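# Move the unnotched milled part onto station B's infeed plate

## Task

Along the track stand three vise stations: A at the -y end, B in the middle and C at the +y end. Each station's outfeed tray carries two milled parts, six in all. Exactly one part has pocket long walls with no notch. Identify it and set it entirely on station B's infeed plate, pocket up or pocket down, not resting on top of the plate's pins (touching them is not required). The other five parts must stay roughly where they were, lying flat with the same side up. The result must stand on its own without the robot holding it. At the end, open the gripper and move it away.

## Robot and tools

Robot: a single Doosan M1013 arm with six revolute joints and a Robotiq 2F-140 two-finger gripper. It sits on a carriage that drives along a floor track. Rows never move the carriage; the carriage has its own rail command.

Frames: every position uses the table-fixed scene frame. z = 0 is the table top and +z is up. The track lies along y at x = 0, and y = 0 is where the rail reads position_m 0. The table starts at x = 0.31 m. The arm base is at x = 0, y about equal to position_m, z = 0.03 m, and faces +x. The reported hand position can drift from the truth, especially at long reach. In the gripper's own frame the fingers point along +z and close along y. end_effector_position is the point midway between the pads when they are shut. Fingertips extend about 33 mm beyond it when closed and about 9 mm when fully open. Closing pushes the tips roughly 24 mm further from the arm, so keep that clearance above surfaces.

execute_actions: argument actions, a list holding at most one action object. An empty list only returns the state and images. The object may contain rows, steps, until and rail.
- rows: up to 15 rows, each played for one control step (1/30 s). A row is 9 numbers in [-1, 1], in this order: arm/djoint_1 (waist), djoint_2 (shoulder), djoint_3 (elbow), djoint_4 (forearm roll), djoint_5 (wrist pitch), djoint_6 (wrist roll), gripper/position, gripper/force_limit, gripper/speed.
- The six joint numbers are offsets, scaled, from the joint angles at the start of the action (the last angles a result reported). They are not added row to row. 1.0 equals 1.398 rad for waist and shoulder, 2.097 rad for elbow, and 2.622 rad for forearm roll, wrist pitch and wrist roll. Stated joint ranges: elbow -2.792 to 2.792 rad, all others -6.283 to 6.283 rad. If a request overshoots a range by more than 0.010 rad, the call is rejected. Requests past the real end are clipped there, and the result shows "joint sent to its limit".
- gripper/position is absolute: +1 is fully open (140 mm), about -0.8 is where the pads touch, and -1 closes until blocked. force_limit maps roughly to 14 N at -1, 60 N at 0 and 107 N at +1. speed maps to about 30, 140 and 250 mm/s at -1, 0 and +1.
- steps: 1 to 450, no fewer than the number of rows, 15 by default. After the last row the arm keeps heading for that row's target and the gripper keeps its command.
- Speed limits: each step, a joint's target may lead its measured angle by at most 0.456 rad (waist, shoulder), 0.683 (elbow) or 0.854 (wrist joints). If the targets would place the hand over 70 mm from where it is, they are all scaled back. Split big moves over several calls and don't rely on holding to complete a truncated move.
- until: stops the action on the first step where every condition holds (it does not stop motion). Form {"device": {"field": value}}, with numbers written as [comparison, value] using =, !=, <, <=, > or >=. {"all": {"status": "ended"}} holds when nothing reads moving; {"any": {"status": "ended"}} holds when some motion active in this action has finished.
- rail: position_m, an absolute carriage target in metres, -2 to 2; speed_m_s, top speed 0.01 to 1 m/s (starts at 1, persists); or {"stop": true} alone. It accelerates and brakes at 2 m/s2 and counts as arrived within 1.4 mm. Wait with {"steps": n, "until": {"rail": {"position_status": ["!=", "moving"]}}}, and let it arrive before moving the hand to a scene point or ending. Statuses: moving, done, stopped, contact_stop (blocked above about 320 N; reread position_m after it settles), time_out (look for what holds it, then resend), stopped_with_arm (arm was held back: send rows it can follow, then resend). position_answer not_taken means resend.

Results: end_effector_position (m), end_effector_quat_wxyz, linear and angular velocities; Joint positions and velocities ordered rail (m), then the six joints (rad). object_status: 0 moving, 1 blocked while opening, 2 blocked while closing (a grip), 3 reached target or pads touching. position_measured is in counts, 3 open to 230 shut, not linear. To squeeze harder while status is 2, raise force_limit and switch position between -1 and -0.98. Watch for "joint command not followed", "pose unreachable" and MOTOR HOT lines.

zoom_image: camera "cam_wrist", region [x0, y0, x1, y1] in pixels of the 672x504 image, origin top-left, at most 504 by 504. The wrist camera's intrinsics are roughly K=[[408.069, 0, 333.082], [0, 408.069, 252.965], [0, 0, 1]]; its pose follows the joint readings.

read_manual: section "licences" only; no motion.

finished_scene: scene (integer) ends that scene for good once the robot has held its last command; the reply says whether it succeeded.

Cautions: a contact torque at a joint's load limit (waist and shoulder 295, elbow 139, wrist joints 39.1 N m, held weight included) or an outside force of 144 N makes the arm halt for 10 s and drop the rest of the call. Overheated motors brake the arm. Something may briefly pull a held part or nudge loose ones. Nothing may fall or be knocked off the table; avoid drops, slips, slams and hard pushes. While you think, the robot holds its last command, and the next call's offsets start from the latest reported angles.

Each tool is called after ">>>" by a JSON object that holds its "fn" and its "kwargs", one argument or row to a line.

## Session

I'll start by looking at the current state.

>>> {"fn": "execute_actions", "kwargs": {
  "actions": []
}}

Scene clock: 0.00 s.
end_effector_position=(+0.8166, +1.8867, +0.2076) position_measured=3 object_status=3 end_effector_quat_wxyz=(-0.045, -0.577, +0.815, +0.021) end_effector_velocity=(+0.000, +0.000, +0.000) end_effector_angular_velocity=(+0.000, +0.000, +0.000)
Joint positions: [1.649 0.24  0.593 1.264 0.007 1.383 3.718]
Joint velocities: [ 0.  0.  0.  0.  0.  0. -0.]
rail: position_m=1.649 position_m_goal=1.649 speed_m_s=1.00 position_status=done position_answer=taken refusals=0

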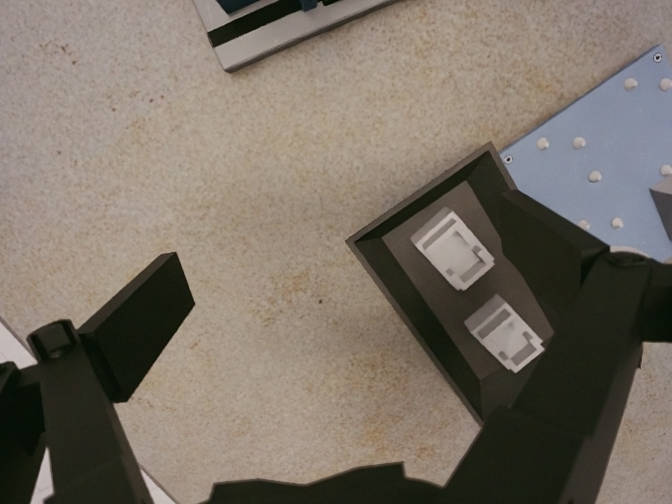

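>>> {"fn": "zoom_image", "kwargs": {
  "camera": "cam_wrist",
  "region": [380, 180, 580, 400]
}}

Region (380, 180, 580, 400) of cam_wrist's 672x504 image, scaled by 2.291, with more detail than that image has; it fills the left 458 columns of this view, and the rest is white.

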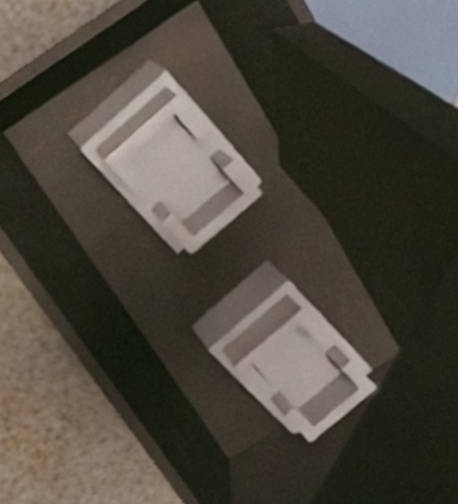

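>>> {"fn": "zoom_image", "kwargs": {
  "camera": "cam_wrist",
  "region": [405, 200, 505, 300]
}}

>>> {"fn": "zoom_image", "kwargs": {
  "camera": "cam_wrist",
  "region": [455, 285, 555, 385]
}}

Region (405, 200, 505, 300) of cam_wrist's 672x504 image, scaled by 5.040, with more detail than that image has.

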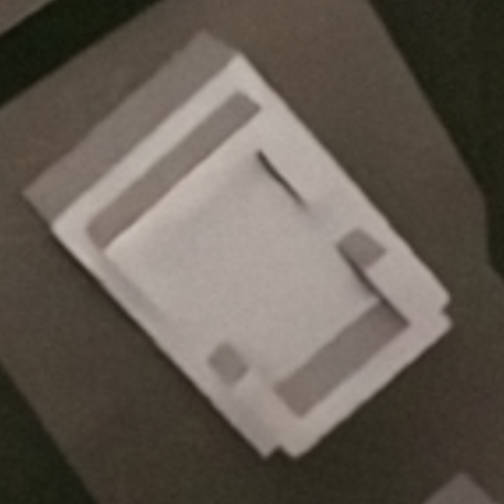

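Region (455, 285, 555, 385) of cam_wrist's 672x504 image, scaled by 5.040, with more detail than that image has.

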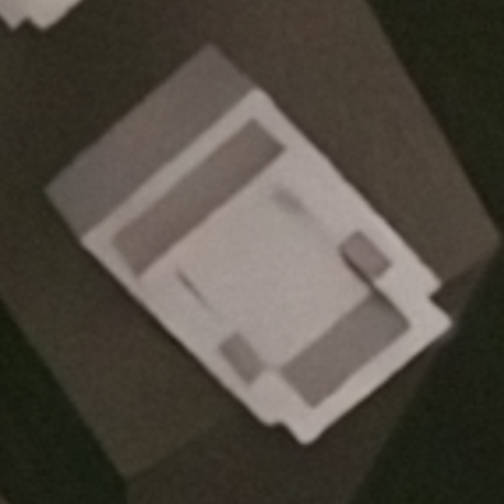

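>>> {"fn": "execute_actions", "kwargs": {
  "actions": [
    {"rows": [[-0.017,-0.032,0.004,0,0.010,-0.022,1,0,0],[-0.043,-0.079,0.011,-0.001,0.024,-0.055,1,0,0],[-0.077,-0.143,0.020,-0.001,0.044,-0.099,1,0,0],[-0.112,-0.206,0.028,-0.002,0.063,-0.143,1,0,0],[-0.146,-0.270,0.037,-0.002,0.082,-0.187,1,0,0],[-0.1717,-0.3174,0.0436,-0.0027,0.0968,-0.2198,1,0,0]], "steps": 40}
  ]
}}

Scene clock: 121.33 s.
end_effector_position=(+0.6497, +1.6835, +0.4995) position_measured=3 object_status=3 end_effector_quat_wxyz=(+0.001, +0.707, -0.707, -0.000) end_effector_velocity=(-0.000, -0.000, +0.000) end_effector_angular_velocity=(+0.000, -0.001, -0.000)
Joint positions: [ 1.649  0.     0.149  1.356 -0.001  1.637  3.142]
Joint velocities: [ 0.    -0.    -0.001  0.     0.     0.    -0.   ]
rail: position_m=1.649 position_m_goal=1.649 speed_m_s=1.00 position_status=done position_answer=taken refusals=0
camera_calibration (this result's frames):
cam_wrist: T_world_to_cam=[[-0.980745, 0.191744, -0.0370499, 0.336359], [0.167069, 0.922019, 0.349239, -1.82876], [0.101125, 0.336325, -0.936301, 0.00495581], [0, 0, 0, 1]] pos_world=[0.634911, 1.61999, 0.655778]

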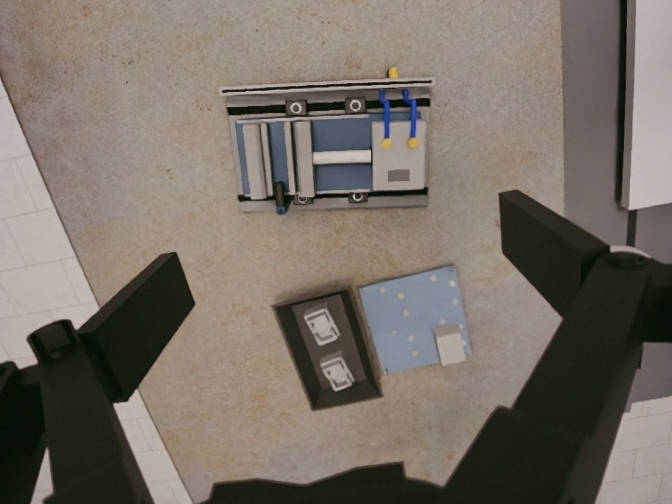

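>>> {"fn": "execute_actions", "kwargs": {
  "actions": [
    {"rows": [[0,0,0,-0.05,0,0,1,0,0],[0,0,0,-0.12,0,0,1,0,0],[0,0,0,-0.22,0,0,1,0,0],[0,0,0,-0.33,0,0,1,0,0],[0,0,0,-0.43,0,0,1,0,0],[0,0,0,-0.496,0,0,1,0,0]], "steps": 33}
  ]
}}

Scene clock: 135.20 s.
end_effector_position=(+0.6339, +1.3639, +0.7422) position_measured=3 object_status=3 end_effector_quat_wxyz=(-0.427, -0.535, +0.591, -0.427) end_effector_velocity=(+0.000, -0.001, +0.001) end_effector_angular_velocity=(-0.006, +0.001, -0.000)
Joint positions: [ 1.649  0.     0.149  1.356 -1.3    1.637  3.142]
Joint velocities: [ 0.    -0.     0.     0.    -0.006 -0.    -0.   ]
rail: position_m=1.649 position_m_goal=1.649 speed_m_s=1.00 position_status=done position_answer=taken refusals=0
camera_calibration (this result's frames):
cam_wrist: T_world_to_cam=[[-0.967369, 0.0772022, -0.241322, 0.690459], [0.241222, 0.572015, -0.783971, -0.344758], [0.0775156, -0.816602, -0.571972, 1.65835], [0, 0, 0, 1]] pos_world=[0.622544, 1.49811, 0.844872]

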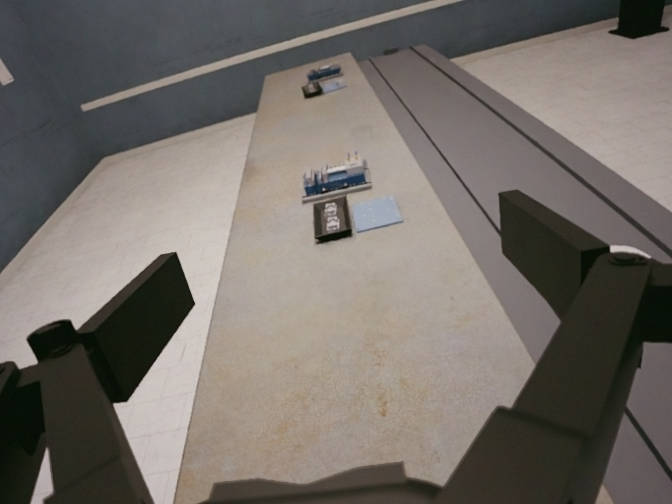

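>>> {"fn": "zoom_image", "kwargs": {
  "camera": "cam_wrist",
  "region": [295, 150, 415, 250]
}}

>>> {"fn": "zoom_image", "kwargs": {
  "camera": "cam_wrist",
  "region": [290, 55, 360, 110]
}}

Region (295, 150, 415, 250) of cam_wrist's 672x504 image, scaled by 4.200, with more detail than that image has.

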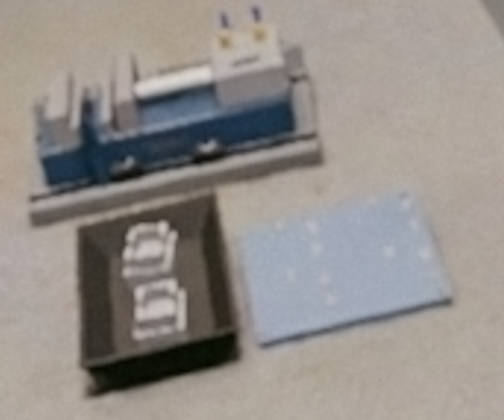

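Region (290, 55, 360, 110) of cam_wrist's 672x504 image, scaled by 7.200, with more detail than that image has; it fills the top 396 rows of this view, and the rest is white.

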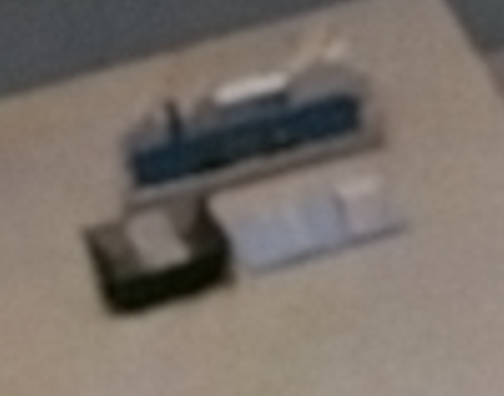

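>>> {"fn": "execute_actions", "kwargs": {
  "actions": [
    {"rows": [[0,0.001,0.001,0.006,-0.001,0,1,0,0],[0,0.002,0.005,0.024,-0.005,0,1,0,0],[0,0.005,0.011,0.052,-0.012,0,1,0,0],[0,0.009,0.018,0.087,-0.020,0,1,0,0],[0,0.013,0.027,0.129,-0.029,0,1,0,0],[0,0.018,0.037,0.175,-0.039,0,1,0,0],[0,0.023,0.047,0.223,-0.050,0,1,0,0],[0,0.028,0.058,0.273,-0.061,0,1,0,0],[0,0.033,0.068,0.321,-0.072,0,1,0,0],[0,0.037,0.078,0.367,-0.082,0,1,0,0],[0,0.042,0.087,0.409,-0.092,0,1,0,0],[0,0.045,0.094,0.444,-0.100,0,1,0,0],[0,0.048,0.100,0.472,-0.106,0,1,0,0],[0,0.050,0.104,0.490,-0.110,0,1,0,0],[0,0.0506,0.1052,0.4958,-0.1113,0,1,0,0]], "rail": {"position_m": -0.10}, "steps": 120, "until": {"rail": {"position_status": ["!=", "moving"]}}}
  ]
}}

Scene clock: 167.00 s.
end_effector_position=(+0.6799, -0.0663, +0.3297) position_measured=3 object_status=3 end_effector_quat_wxyz=(+0.001, +0.707, -0.707, -0.000) end_effector_velocity=(-0.000, -0.002, +0.000) end_effector_angular_velocity=(-0.000, -0.000, +0.003)
Joint positions: [-0.101 -0.     0.22   1.577 -0.001  1.345  3.142]
Joint velocities: [-0.004  0.003 -0.     0.    -0.    -0.    -0.   ]
rail: position_m=-0.101 position_m_goal=-0.100 speed_m_s=1.00 position_status=done position_answer=taken refusals=0
camera_calibration (this result's frames):
cam_wrist: T_world_to_cam=[[-0.980736, 0.191695, -0.0375427, 0.695368], [0.166865, 0.922083, 0.349168, -0.160965], [0.101551, 0.336177, -0.936308, 0.431139], [0, 0, 0, 1]] pos_world=[0.665049, -0.129815, 0.485989]

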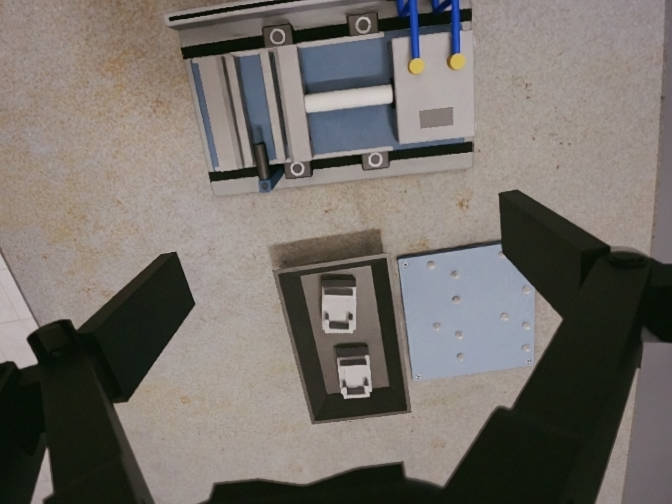

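>>> {"fn": "zoom_image", "kwargs": {
  "camera": "cam_wrist",
  "region": [290, 265, 400, 410]
}}

>>> {"fn": "zoom_image", "kwargs": {
  "camera": "cam_wrist",
  "region": [385, 230, 555, 400]
}}

Region (290, 265, 400, 410) of cam_wrist's 672x504 image, scaled by 3.476, with more detail than that image has; it fills the left 382 columns of this view, and the rest is white.

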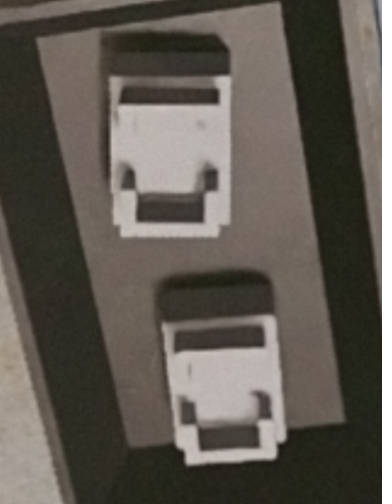

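Region (385, 230, 555, 400) of cam_wrist's 672x504 image, scaled by 2.965, with more detail than that image has.

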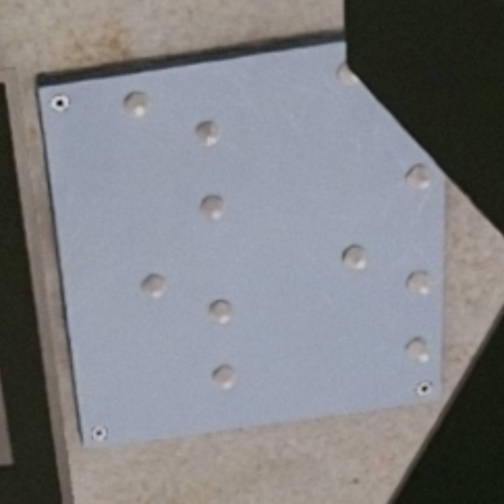

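>>> {"fn": "execute_actions", "kwargs": {
  "actions": [
    {"rail": {"position_m": -2.0}, "steps": 120, "until": {"rail": {"position_status": ["!=", "moving"]}}}
  ]
}}

Scene clock: 222.03 s.
end_effector_position=(+0.6799, -1.9657, +0.3297) position_measured=3 object_status=3 end_effector_quat_wxyz=(+0.001, +0.707, -0.707, -0.000) end_effector_velocity=(+0.000, +0.001, -0.000) end_effector_angular_velocity=(+0.000, -0.001, +0.000)
Joint positions: [-2.    -0.     0.22   1.577 -0.001  1.345  3.142]
Joint velocities: [ 0.001  0.     0.     0.     0.    -0.001 -0.   ]
rail: position_m=-2.000 position_m_goal=-2.000 speed_m_s=1.00 position_status=done position_answer=taken refusals=0
camera_calibration (this result's frames):
cam_wrist: T_world_to_cam=[[-0.980738, 0.191687, -0.0375428, 1.05945], [0.166856, 0.922082, 0.349175, 1.59043], [0.10155, 0.336185, -0.936305, 1.06968], [0, 0, 0, 1]] pos_world=[0.665049, -2.0292, 0.485989]

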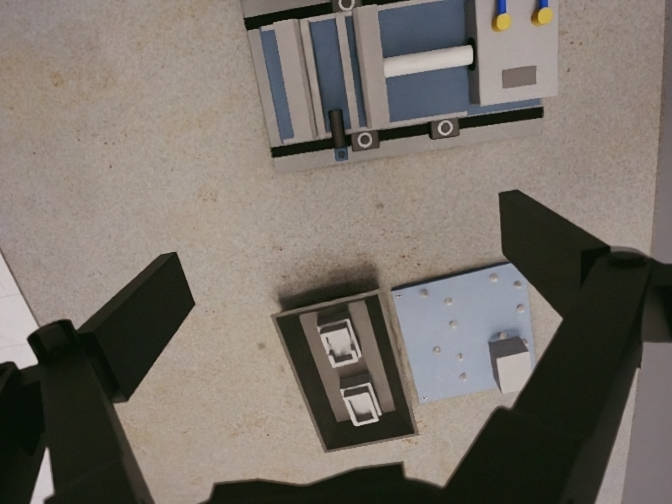

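>>> {"fn": "zoom_image", "kwargs": {
  "camera": "cam_wrist",
  "region": [280, 295, 420, 450]
}}

Region (280, 295, 420, 450) of cam_wrist's 672x504 image, scaled by 3.252, with more detail than that image has; it fills the left 455 columns of this view, and the rest is white.

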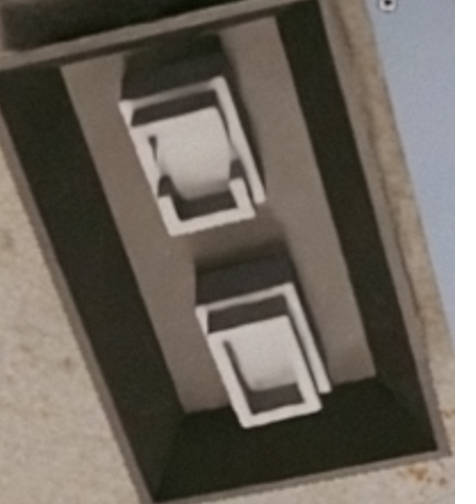

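>>> {"fn": "zoom_image", "kwargs": {
  "camera": "cam_wrist",
  "region": [325, 365, 400, 440]
}}

Region (325, 365, 400, 440) of cam_wrist's 672x504 image, scaled by 6.720, with more detail than that image has.

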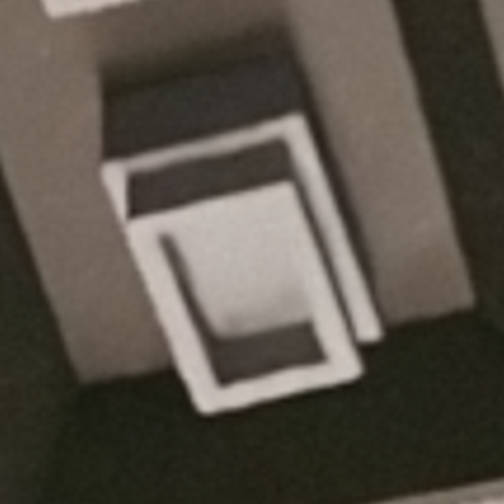

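>>> {"fn": "execute_actions", "kwargs": {
  "actions": [
    {"rows": [[0,0.002,0.001,0,-0.002,-0.001,0.9,0,0],[0,0.006,0.003,0,-0.006,-0.002,0.8,0,0],[0,0.013,0.007,0,-0.013,-0.005,0.6,0,0],[0,0.023,0.012,0,-0.021,-0.009,0.4,0,0],[0,0.034,0.017,0,-0.032,-0.013,0.2,0,0],[0,0.046,0.023,0,-0.043,-0.018,-0.05,0,0],[0,0.058,0.030,0,-0.055,-0.023,-0.05,0,0],[0,0.071,0.037,0,-0.067,-0.028,-0.05,0,0],[0,0.084,0.043,0,-0.079,-0.032,-0.05,0,0],[0,0.096,0.049,0,-0.091,-0.037,-0.05,0,0],[0,0.107,0.055,0,-0.101,-0.041,-0.05,0,0],[0,0.116,0.060,0,-0.110,-0.045,-0.05,0,0],[0,0.123,0.063,0,-0.117,-0.048,-0.05,0,0],[0,0.128,0.066,0,-0.121,-0.049,-0.05,0,0],[0,0.1295,0.0667,0.0004,-0.1226,-0.0501,-0.05,0,0]], "rail": {"position_m": -1.6675}, "steps": 33}
  ]
}}

Scene clock: 329.70 s.
end_effector_position=(+0.7195, -1.6326, +0.1300) position_measured=135 object_status=3 end_effector_quat_wxyz=(-0.000, +0.752, -0.659, -0.000) end_effector_velocity=(-0.000, -0.000, -0.000) end_effector_angular_velocity=(+0.000, +0.000, -0.000)
Joint positions: [-1.667 -0.     0.401  1.717  0.     1.024  3.01 ]
Joint velocities: [ 0. -0.  0.  0.  0. -0. -0.]
rail: position_m=-1.667 position_m_goal=-1.667 speed_m_s=1.00 position_status=done position_answer=taken refusals=0
camera_calibration (this result's frames):
cam_wrist: T_world_to_cam=[[-0.997361, 0.0619501, -0.0378647, 0.827078], [0.0448199, 0.93561, 0.35018, 1.4561], [0.0571202, 0.347558, -0.935917, 0.817161], [0, 0, 0, 1]] pos_world=[0.712956, -1.69759, 0.286214]

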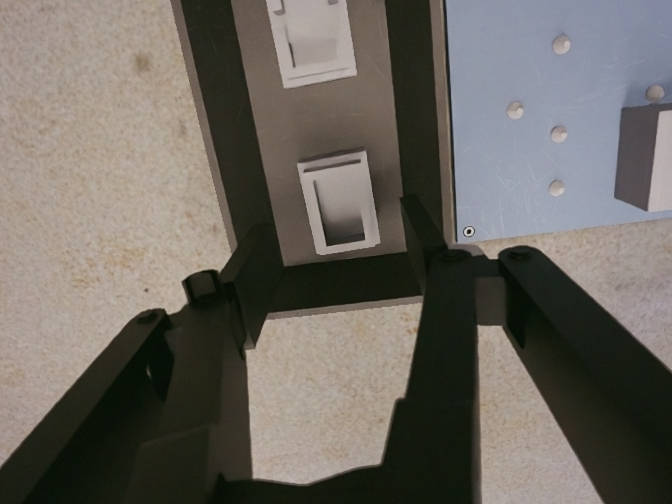

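>>> {"fn": "zoom_image", "kwargs": {
  "camera": "cam_wrist",
  "region": [250, 130, 430, 310]
}}

Region (250, 130, 430, 310) of cam_wrist's 672x504 image, scaled by 2.800, with more detail than that image has.

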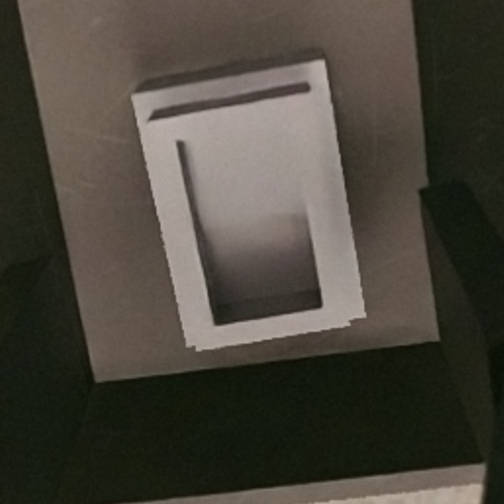

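>>> {"fn": "zoom_image", "kwargs": {
  "camera": "cam_wrist",
  "region": [380, 170, 480, 290]
}}

>>> {"fn": "zoom_image", "kwargs": {
  "camera": "cam_wrist",
  "region": [200, 190, 320, 350]
}}

Region (380, 170, 480, 290) of cam_wrist's 672x504 image, scaled by 4.200, with more detail than that image has.

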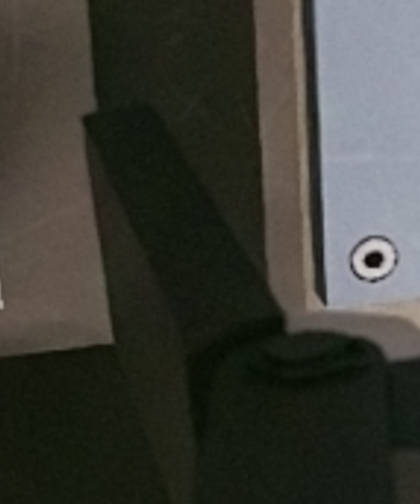

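Region (200, 190, 320, 350) of cam_wrist's 672x504 image, scaled by 3.150, with more detail than that image has; it fills the left 378 columns of this view, and the rest is white.

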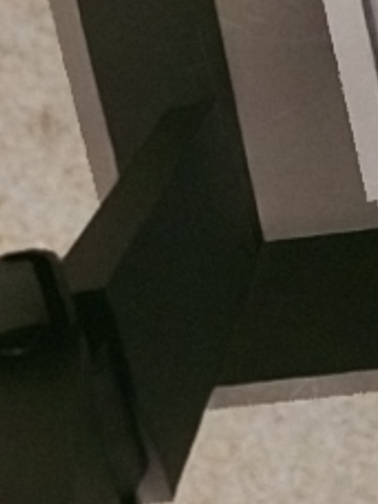

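>>> {"fn": "zoom_image", "kwargs": {
  "camera": "cam_wrist",
  "region": [490, 80, 672, 250]
}}

Region (490, 80, 672, 250) of cam_wrist's 672x504 image, scaled by 2.769, with more detail than that image has; it fills the top 471 rows of this view, and the rest is white.

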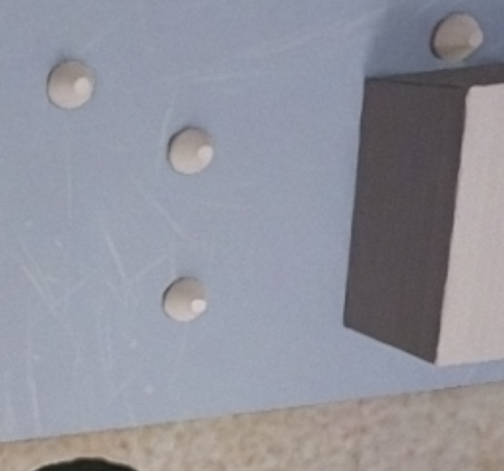

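>>> {"fn": "execute_actions", "kwargs": {
  "actions": [
    {"rows": [[0,0.0007,0.0004,0,-0.0007,0,-0.05,0,0],[0,0.0028,0.0014,0,-0.0026,0,-0.05,0,0],[0,0.0060,0.0029,0,-0.0055,0,-0.05,0,0],[0,0.0101,0.0049,0,-0.0093,0,-0.05,0,0],[0,0.0150,0.0073,0,-0.0138,0,-0.05,0,0],[0,0.0203,0.0099,0,-0.0187,0,-0.05,0,0],[0,0.0260,0.0127,0,-0.0240,0,-0.05,0,0],[0,0.0317,0.0155,0,-0.0293,0,-0.05,0,0],[0,0.0374,0.0182,0,-0.0345,0,-0.05,0,0],[0,0.0427,0.0208,0,-0.0394,0,-0.05,0,0],[0,0.0476,0.0232,0,-0.0439,0,-0.05,0,0],[0,0.0517,0.0252,0,-0.0477,0,-0.05,0,0],[0,0.0549,0.0268,0,-0.0507,0,-0.05,0,0],[0,0.0570,0.0278,0,-0.0526,0,-0.05,0,0],[0,0.0577,0.0281,0,-0.0533,0,-0.05,0,0]], "steps": 24}
  ]
}}

Scene clock: 439.17 s.
end_effector_position=(+0.7196, -1.6326, +0.0451) position_measured=135 object_status=3 end_effector_quat_wxyz=(-0.000, +0.752, -0.659, -0.000) end_effector_velocity=(-0.000, -0.000, -0.000) end_effector_angular_velocity=(-0.000, +0.000, -0.000)
Joint positions: [-1.667 -0.     0.482  1.776  0.     0.884  3.01 ]
Joint velocities: [ 0.  0.  0.  0.  0. -0.  0.]
rail: position_m=-1.667 position_m_goal=-1.667 speed_m_s=1.00 position_status=done position_answer=taken refusals=0
camera_calibration (this result's frames):
cam_wrist: T_world_to_cam=[[-0.997349, 0.0620233, -0.0380596, 0.824154], [0.0448194, 0.935601, 0.350202, 1.48583], [0.0573293, 0.347568, -0.935901, 0.737541], [0, 0, 0, 1]] pos_world=[0.713092, -1.69761, 0.201292]

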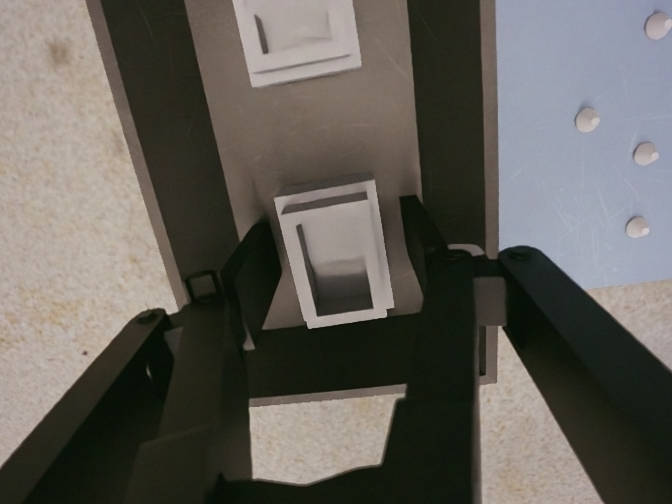

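>>> {"fn": "zoom_image", "kwargs": {
  "camera": "cam_wrist",
  "region": [240, 160, 440, 350]
}}

Region (240, 160, 440, 350) of cam_wrist's 672x504 image, scaled by 2.520, with more detail than that image has; it fills the top 479 rows of this view, and the rest is white.

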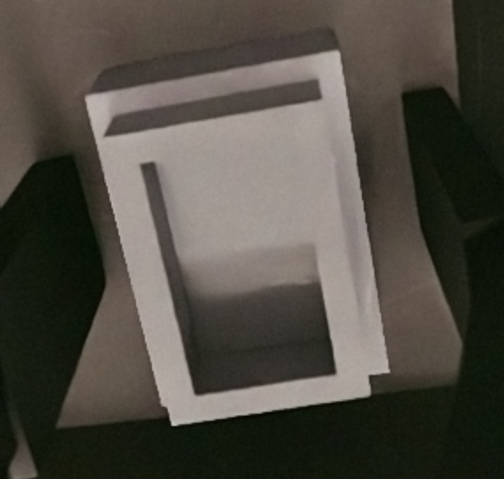

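>>> {"fn": "execute_actions", "kwargs": {
  "actions": [
    {"rows": [[0,-0.0010,-0.0004,0,0.0008,0,-0.05,1,-0.5],[0,-0.0030,-0.0011,0,0.0025,0,-0.05,1,-0.5],[0,-0.0052,-0.0020,0,0.0044,0,-0.05,1,-0.5],[0,-0.0068,-0.0026,0,0.0057,0,-0.05,1,-0.5],[0,-0.0074,-0.0028,0,0.0062,0,-0.05,1,-0.5],[0,-0.0074,-0.0028,0,0.0062,0,-0.05,1,-0.5],[0,-0.0074,-0.0028,0,0.0062,0,-0.05,1,-0.5],[0,-0.0074,-0.0028,0,0.0062,0,-1,1,-0.5]], "steps": 24}
  ]
}}

Scene clock: 554.33 s.
end_effector_position=(+0.7197, -1.6326, +0.0553) position_measured=174 object_status=2 end_effector_quat_wxyz=(-0.000, +0.752, -0.659, -0.000) end_effector_velocity=(+0.000, -0.000, +0.000) end_effector_angular_velocity=(-0.000, -0.000, +0.000)
Joint positions: [-1.667 -0.     0.471  1.769  0.     0.901  3.01 ]
Joint velocities: [ 0.  0. -0. -0. -0.  0. -0.]
rail: position_m=-1.667 position_m_goal=-1.667 speed_m_s=1.00 position_status=done position_answer=taken refusals=0
camera_calibration (this result's frames):
cam_wrist: T_world_to_cam=[[-0.997345, 0.0619785, -0.0382231, 0.824535], [0.0447225, 0.935619, 0.350167, 1.48237], [0.057465, 0.347528, -0.935907, 0.746927], [0, 0, 0, 1]] pos_world=[0.713128, -1.69762, 0.211493]

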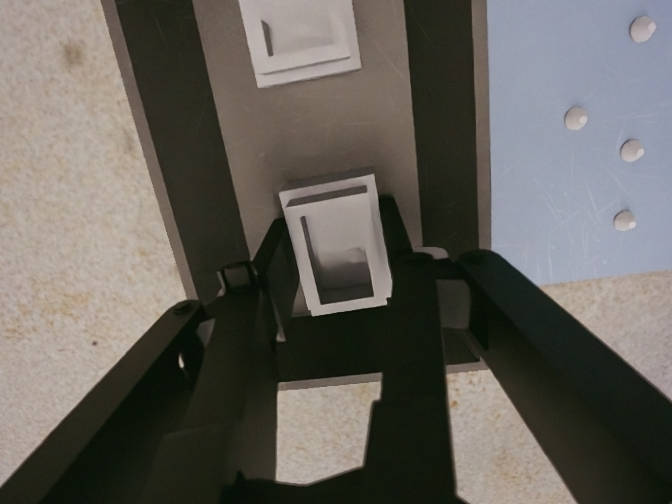

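>>> {"fn": "zoom_image", "kwargs": {
  "camera": "cam_wrist",
  "region": [250, 160, 430, 340]
}}

Region (250, 160, 430, 340) of cam_wrist's 672x504 image, scaled by 2.800, with more detail than that image has.

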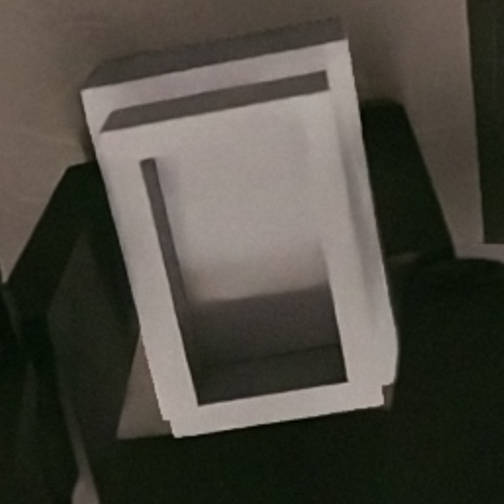

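>>> {"fn": "execute_actions", "kwargs": {
  "actions": [
    {"rows": [[0,-0.0011,-0.0006,0,0.0011,0,-1,1,-0.5],[0,-0.0039,-0.0021,0,0.0037,0,-1,1,-0.5],[0,-0.0084,-0.0044,0,0.0080,0,-1,1,-0.5],[0,-0.0140,-0.0073,0,0.0134,0,-1,1,-0.5],[0,-0.0207,-0.0108,0,0.0198,0,-1,1,-0.5],[0,-0.0280,-0.0147,0,0.0267,0,-1,1,-0.5],[0,-0.0358,-0.0188,0,0.0342,0,-1,1,-0.5],[0,-0.0436,-0.0229,0,0.0417,0,-1,1,-0.5],[0,-0.0597,-0.0241,0,0.0512,0.0017,-1,1,-0.5],[0,-0.0890,-0.0177,0,0.0618,0.0068,-1,1,-0.5],[0,-0.1305,-0.0032,0,0.0723,0.0153,-1,1,-0.5],[0,-0.1802,0.0142,0,0.0849,0.0256,-1,1,-0.5],[0,-0.2354,0.0335,0,0.0988,0.0369,-1,1,-0.5],[0,-0.2907,0.0528,0,0.1128,0.0483,-1,1,-0.5],[0,-0.3321,0.0673,0,0.1233,0.0568,-1,1,-0.5]], "steps": 32}
  ]
}}

Scene clock: 629.07 s.
end_effector_position=(+0.5301, -1.6326, +0.2799) position_measured=174 object_status=2 end_effector_quat_wxyz=(-0.000, +0.701, -0.713, -0.000) end_effector_velocity=(-0.001, +0.000, -0.000) end_effector_angular_velocity=(+0.000, +0.002, -0.001)
Joint positions: [-1.667 -0.     0.007  1.911  0.     1.224  3.159]
Joint velocities: [ 0.    -0.     0.     0.001 -0.     0.001  0.001]
rail: position_m=-1.667 position_m_goal=-1.667 speed_m_s=1.00 position_status=done position_answer=taken refusals=0
camera_calibration (this result's frames):
cam_wrist: T_world_to_cam=[[-0.977139, 0.209155, -0.0381297, 0.873574], [0.182959, 0.918607, 0.350266, 1.31108], [0.108286, 0.335283, -0.935874, 0.921127], [0, 0, 0, 1]] pos_world=[0.513983, -1.69592, 0.43614]

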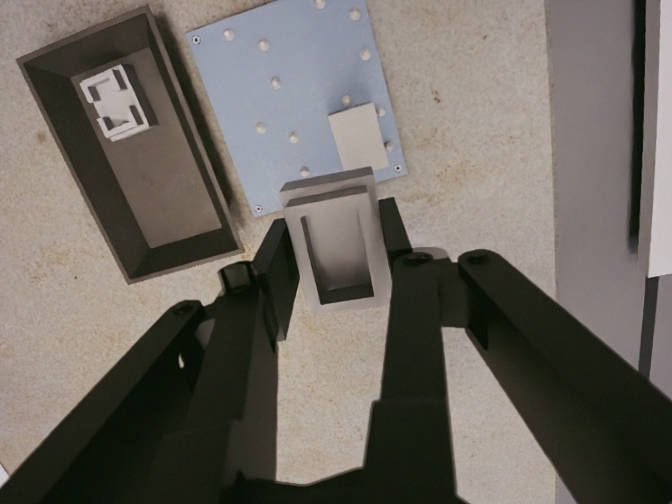

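>>> {"fn": "execute_actions", "kwargs": {
  "actions": [
    {"rail": {"position_m": 0.0955}, "steps": 2}
  ]
}}

Scene clock: 634.53 s.
end_effector_position=(+0.5300, -1.6308, +0.2800) position_measured=174 object_status=2 end_effector_quat_wxyz=(-0.000, +0.701, -0.713, -0.000) end_effector_velocity=(-0.000, +0.086, -0.000) end_effector_angular_velocity=(-0.000, +0.000, +0.000)
Joint positions: [-1.665 -0.     0.007  1.911  0.     1.224  3.159]
Joint velocities: [ 0.086 -0.     0.     0.    -0.     0.     0.   ]
rail: position_m=-1.665 position_m_goal=0.095 speed_m_s=1.00 position_status=moving position_answer=taken refusals=0
camera_calibration (this result's frames):
cam_wrist: T_world_to_cam=[[-0.977139, 0.209153, -0.0381443, 0.873141], [0.182966, 0.918653, 0.350143, 1.30956], [0.108275, 0.335159, -0.935919, 0.920396], [0, 0, 0, 1]] pos_world=[0.51392, -1.69413, 0.436189]

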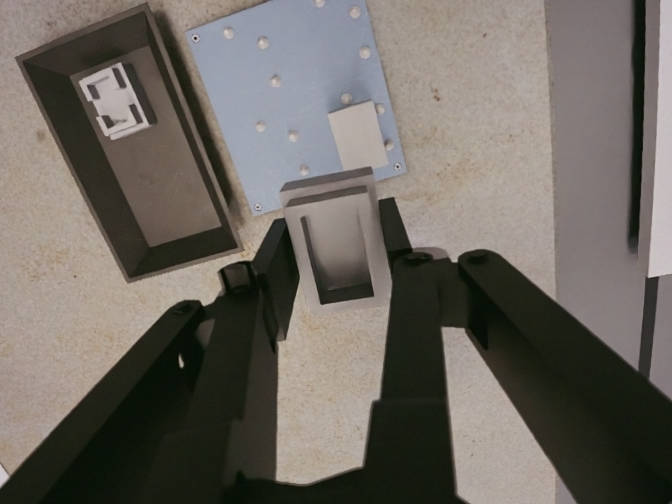

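>>> {"fn": "execute_actions", "kwargs": {
  "actions": []
}}

Scene clock: 640.33 s.
end_effector_position=(+0.5300, +0.1304, +0.2800) position_measured=174 object_status=2 end_effector_quat_wxyz=(-0.000, +0.701, -0.713, -0.000) end_effector_velocity=(+0.000, +0.000, -0.000) end_effector_angular_velocity=(-0.000, -0.000, +0.000)
Joint positions: [ 0.096 -0.     0.007  1.911  0.     1.224  3.159]
Joint velocities: [ 0.  0.  0.  0. -0. -0. -0.]
rail: position_m=0.096 position_m_goal=0.095 speed_m_s=1.00 position_status=done position_answer=taken refusals=0
camera_calibration (this result's frames):
cam_wrist: T_world_to_cam=[[-0.977134, 0.209181, -0.038119, 0.504762], [0.182994, 0.918623, 0.350208, -0.308425], [0.108274, 0.335224, -0.935896, 0.330093], [0, 0, 0, 1]] pos_world=[0.513919, 0.0670843, 0.436186]

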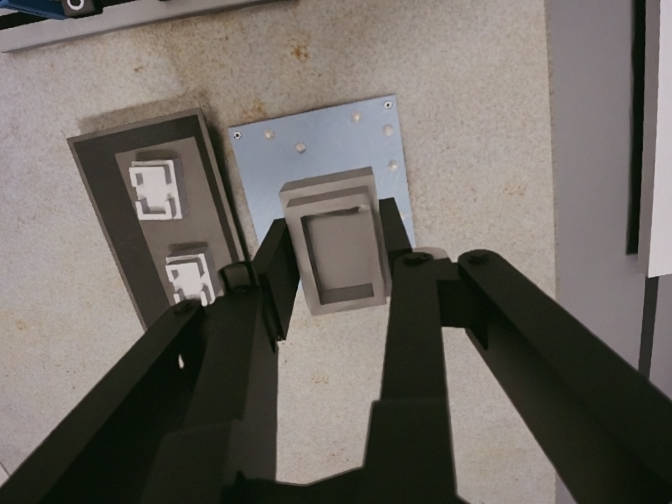

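>>> {"fn": "zoom_image", "kwargs": {
  "camera": "cam_wrist",
  "region": [220, 80, 430, 260]
}}

Region (220, 80, 430, 260) of cam_wrist's 672x504 image, scaled by 2.400, with more detail than that image has; it fills the top 432 rows of this view, and the rest is white.

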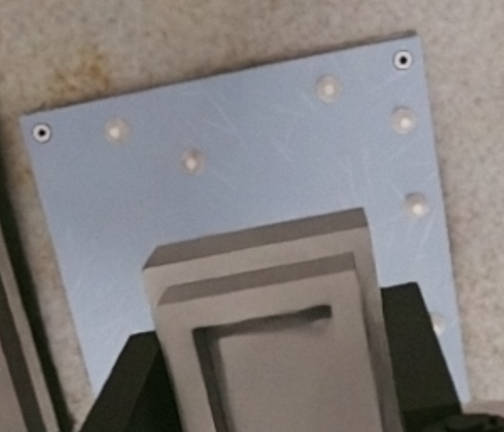

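>>> {"fn": "execute_actions", "kwargs": {
  "actions": [
    {"rows": [[0.0001,0.0014,0.0012,0,-0.0017,0,-1,1,-0.5],[0.0002,0.0053,0.0047,0,-0.0066,0.0002,-1,1,-0.5],[0.0005,0.0114,0.0101,0,-0.0142,0.0004,-1,1,-0.5],[0.0009,0.0193,0.0170,0,-0.0239,0.0007,-1,1,-0.5],[0.0013,0.0285,0.0252,0,-0.0354,0.0010,-1,1,-0.5],[0.0017,0.0387,0.0342,0,-0.0480,0.0013,-1,1,-0.5],[0.0022,0.0495,0.0437,0,-0.0614,0.0017,-1,1,-0.5],[0.0027,0.0605,0.0534,0,-0.0750,0.0021,-1,1,-0.5],[0.0032,0.0713,0.0630,0,-0.0884,0.0025,-1,1,-0.5],[0.0036,0.0815,0.0720,0,-0.1010,0.0028,-1,1,-0.5],[0.0040,0.0908,0.0801,0,-0.1125,0.0031,-1,1,-0.5],[0.0044,0.0986,0.0871,0,-0.1222,0.0034,-1,1,-0.5],[0.0047,0.1047,0.0925,0,-0.1298,0.0036,-1,1,-0.5],[0.0048,0.1087,0.0959,0,-0.1347,0.0038,-1,1,-0.5],[0.0049,0.1101,0.0972,0,-0.1364,0.0038,-1,1,-0.5]], "steps": 25}
  ]
}}

Scene clock: 688.13 s.
end_effector_position=(+0.5250, +0.1340, +0.1000) position_measured=174 object_status=2 end_effector_quat_wxyz=(-0.000, +0.700, -0.714, -0.000) end_effector_velocity=(-0.000, -0.000, -0.001) end_effector_angular_velocity=(-0.000, +0.001, -0.000)
Joint positions: [0.096 0.007 0.161 2.114 0.    0.866 3.169]
Joint velocities: [-0.     0.     0.     0.001  0.    -0.     0.   ]
rail: position_m=0.096 position_m_goal=0.095 speed_m_s=1.00 position_status=done position_answer=taken refusals=0
camera_calibration (this result's frames):
cam_wrist: T_world_to_cam=[[-0.976478, 0.212228, -0.0380687, 0.491433], [0.18589, 0.918091, 0.350076, -0.249158], [0.109247, 0.334765, -0.935947, 0.160552], [0, 0, 0, 1]] pos_world=[0.50865, 0.0707066, 0.2562]

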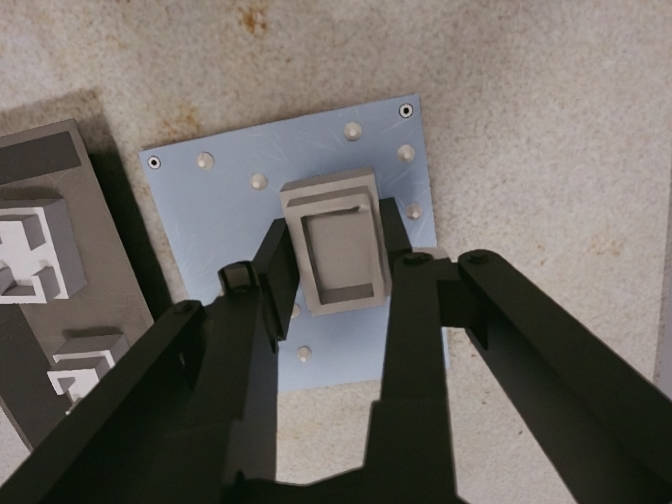

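>>> {"fn": "zoom_image", "kwargs": {
  "camera": "cam_wrist",
  "region": [180, 85, 450, 330]
}}

Region (180, 85, 450, 330) of cam_wrist's 672x504 image, scaled by 1.867, with more detail than that image has; it fills the top 457 rows of this view, and the rest is white.

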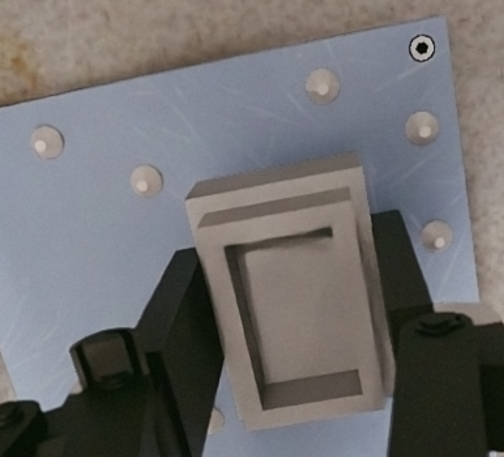

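>>> {"fn": "zoom_image", "kwargs": {
  "camera": "cam_wrist",
  "region": [260, 150, 420, 330]
}}

Region (260, 150, 420, 330) of cam_wrist's 672x504 image, scaled by 2.800, with more detail than that image has.

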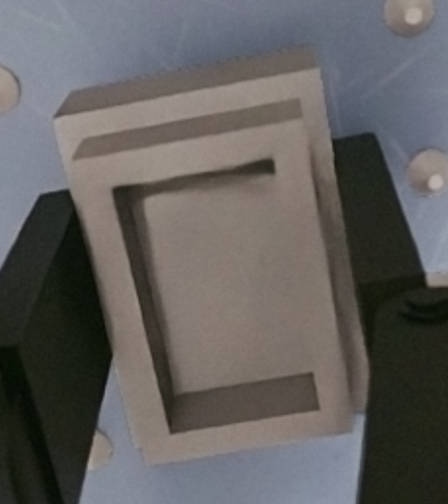

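>>> {"fn": "execute_actions", "kwargs": {
  "actions": [
    {"rows": [[0.0001,0.0008,0.0003,0,-0.0007,0,-1,1,-0.5],[0.0002,0.0030,0.0012,0,-0.0026,0.0001,-1,1,-0.5],[0.0004,0.0064,0.0025,0,-0.0054,0.0002,-1,1,-0.5],[0.0007,0.0106,0.0042,0,-0.0090,0.0004,-1,1,-0.5],[0.0010,0.0154,0.0061,0,-0.0131,0.0005,-1,1,-0.5],[0.0014,0.0204,0.0082,0,-0.0174,0.0007,-1,1,-0.5],[0.0017,0.0255,0.0102,0,-0.0217,0.0009,-1,1,-0.5],[0.0020,0.0303,0.0121,0,-0.0258,0.0010,-1,1,-0.5],[0.0023,0.0345,0.0138,0,-0.0294,0.0012,-1,1,-0.5],[0.0025,0.0378,0.0151,0,-0.0322,0.0013,-1,1,-0.5],[0.0026,0.0401,0.0160,0,-0.0341,0.0014,-1,1,-0.5],[0.0027,0.0409,0.0163,0,-0.0348,0.0014,-1,1,-0.5]], "steps": 19}
  ]
}}

Scene clock: 759.67 s.
end_effector_position=(+0.5248, +0.1360, +0.0560) position_measured=174 object_status=2 end_effector_quat_wxyz=(-0.000, +0.700, -0.714, -0.000) end_effector_velocity=(-0.000, +0.000, -0.000) end_effector_angular_velocity=(-0.000, +0.000, +0.000)
Joint positions: [0.096 0.011 0.218 2.149 0.    0.775 3.173]
Joint velocities: [-0.     0.     0.     0.001  0.    -0.001  0.   ]
rail: position_m=0.096 position_m_goal=0.095 speed_m_s=1.00 position_status=done position_answer=taken refusals=0
camera_calibration (this result's frames):
cam_wrist: T_world_to_cam=[[-0.976486, 0.21221, -0.0379731, 0.489183], [0.185901, 0.918074, 0.350115, -0.23557], [0.10916, 0.334823, -0.935937, 0.118774], [0, 0, 0, 1]] pos_world=[0.508507, 0.0726928, 0.212218]

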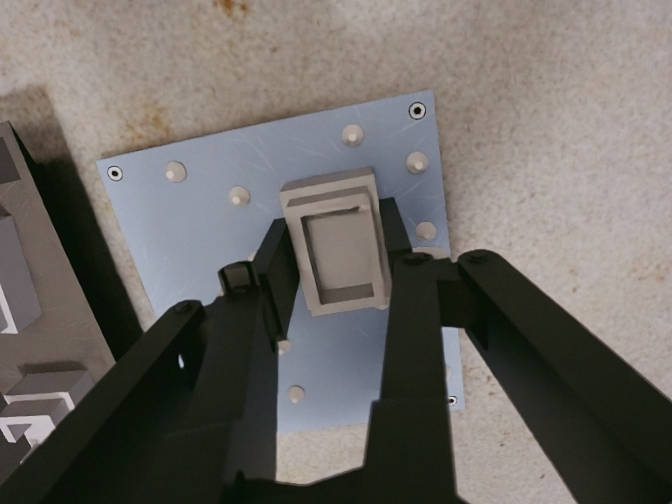

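>>> {"fn": "zoom_image", "kwargs": {
  "camera": "cam_wrist",
  "region": [150, 90, 450, 260]
}}

Region (150, 90, 450, 260) of cam_wrist's 672x504 image, scaled by 1.680, with more detail than that image has; it fills the top 286 rows of this view, and the rest is white.

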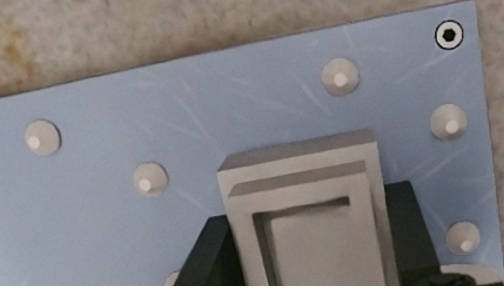

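>>> {"fn": "zoom_image", "kwargs": {
  "camera": "cam_wrist",
  "region": [155, 145, 265, 225]
}}

>>> {"fn": "zoom_image", "kwargs": {
  "camera": "cam_wrist",
  "region": [330, 110, 450, 250]
}}

Region (155, 145, 265, 225) of cam_wrist's 672x504 image, scaled by 4.582, with more detail than that image has; it fills the top 367 rows of this view, and the rest is white.

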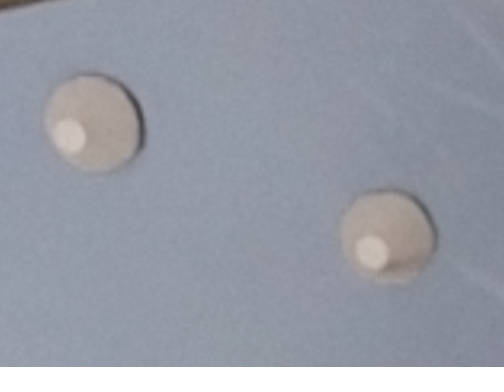

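Region (330, 110, 450, 250) of cam_wrist's 672x504 image, scaled by 3.600, with more detail than that image has; it fills the left 432 columns of this view, and the rest is white.

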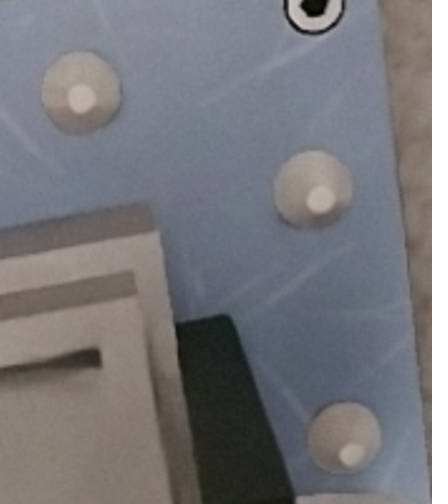

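>>> {"fn": "execute_actions", "kwargs": {
  "actions": [
    {"rows": [[0,0.0006,0.0002,0,-0.0005,0,-1,1,-0.5],[0,0.0019,0.0007,0,-0.0015,0,-1,1,-0.5],[0,0.0035,0.0012,0,-0.0028,0,-1,1,-0.5],[0,0.0048,0.0017,0,-0.0039,0,-1,1,-0.5],[0,0.0054,0.0019,0,-0.0044,0,-1,1,-0.5]], "steps": 10}
  ]
}}

Scene clock: 791.53 s.
end_effector_position=(+0.5248, +0.1360, +0.0507) position_measured=174 object_status=2 end_effector_quat_wxyz=(-0.000, +0.700, -0.714, -0.000) end_effector_velocity=(+0.000, -0.000, -0.001) end_effector_angular_velocity=(+0.000, -0.002, -0.000)
Joint positions: [0.096 0.011 0.225 2.152 0.    0.764 3.173]
Joint velocities: [-0.     0.     0.     0.001  0.    -0.003 -0.   ]
rail: position_m=0.096 position_m_goal=0.095 speed_m_s=1.00 position_status=done position_answer=taken refusals=0
camera_calibration (this result's frames):
cam_wrist: T_world_to_cam=[[-0.976497, 0.212134, -0.0381125, 0.488998], [0.185788, 0.918113, 0.350073, -0.233639], [0.109254, 0.334764, -0.935947, 0.113795], [0, 0, 0, 1]] pos_world=[0.50848, 0.072679, 0.206934]

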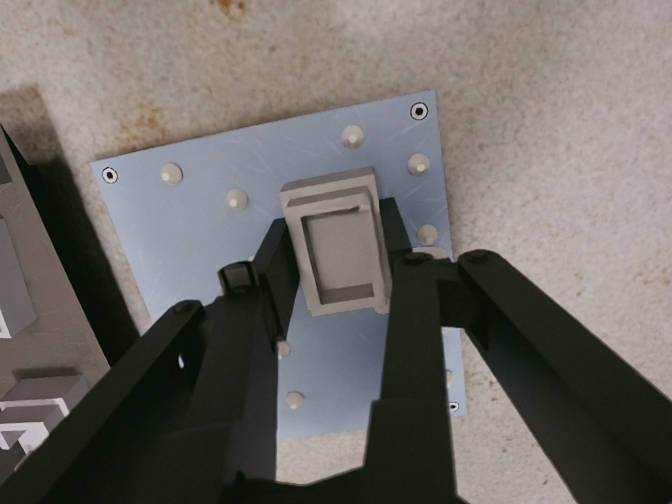

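>>> {"fn": "zoom_image", "kwargs": {
  "camera": "cam_wrist",
  "region": [260, 150, 420, 330]
}}

Region (260, 150, 420, 330) of cam_wrist's 672x504 image, scaled by 2.800, with more detail than that image has.

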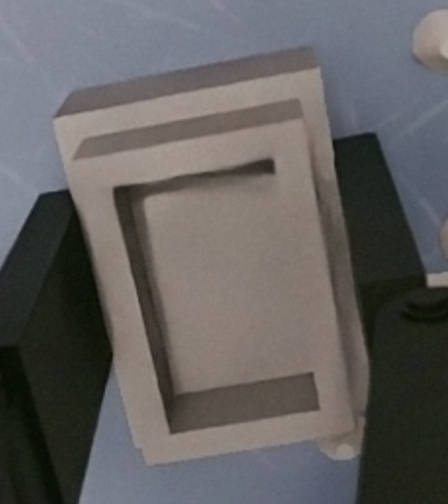

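>>> {"fn": "execute_actions", "kwargs": {
  "actions": [
    {"rows": [[0,0.0005,0.0002,0,-0.0004,0,-1,1,-0.5],[0,0.0014,0.0005,0,-0.0011,0,-1,1,-0.5],[0,0.0022,0.0008,0,-0.0018,0,-1,1,-0.5],[0,0.0026,0.0009,0,-0.0021,0,-1,1,-0.5]], "steps": 10}
  ]
}}

Scene clock: 813.90 s.
end_effector_position=(+0.5247, +0.1360, +0.0508) position_measured=174 object_status=2 end_effector_quat_wxyz=(-0.000, +0.700, -0.714, +0.000) end_effector_velocity=(-0.000, +0.000, +0.000) end_effector_angular_velocity=(+0.000, +0.000, +0.000)
Joint positions: [0.096 0.011 0.225 2.152 0.    0.764 3.173]
Joint velocities: [ 0.  0. -0. -0.  0.  0. -0.]
FORCE FAULT: contact force on the arm reached its limit, and the arm stopped for 10 seconds. The contact can be on any part of the arm, not only on its tool. The arm's remaining commands of this call were not run. The arm holds still and accepts commands again. Move the arm away from the contact; if what it grips holds it there, let go first. Pushing or pulling that hard again can fault the arm again.
rail: position_m=0.096 position_m_goal=0.095 speed_m_s=1.00 position_status=done position_answer=taken refusals=0
camera_calibration (this result's frames):
cam_wrist: T_world_to_cam=[[-0.976474, 0.212209, -0.038284, 0.488939], [0.185789, 0.918074, 0.350176, -0.233667], [0.109458, 0.334825, -0.935901, 0.113732], [0, 0, 0, 1]] pos_world=[0.5084, 0.0726856, 0.206985]

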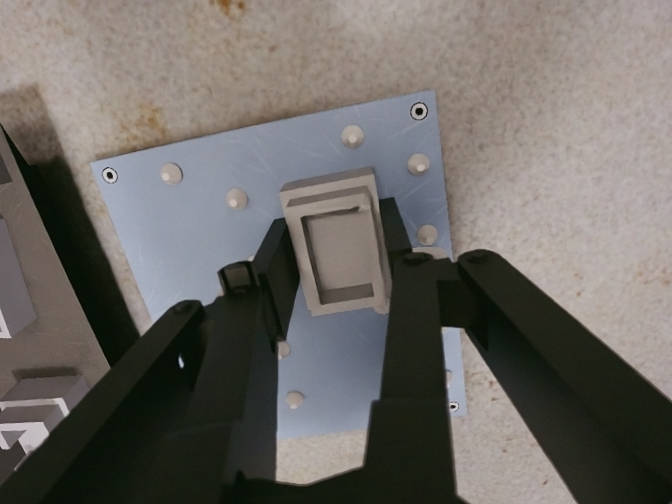

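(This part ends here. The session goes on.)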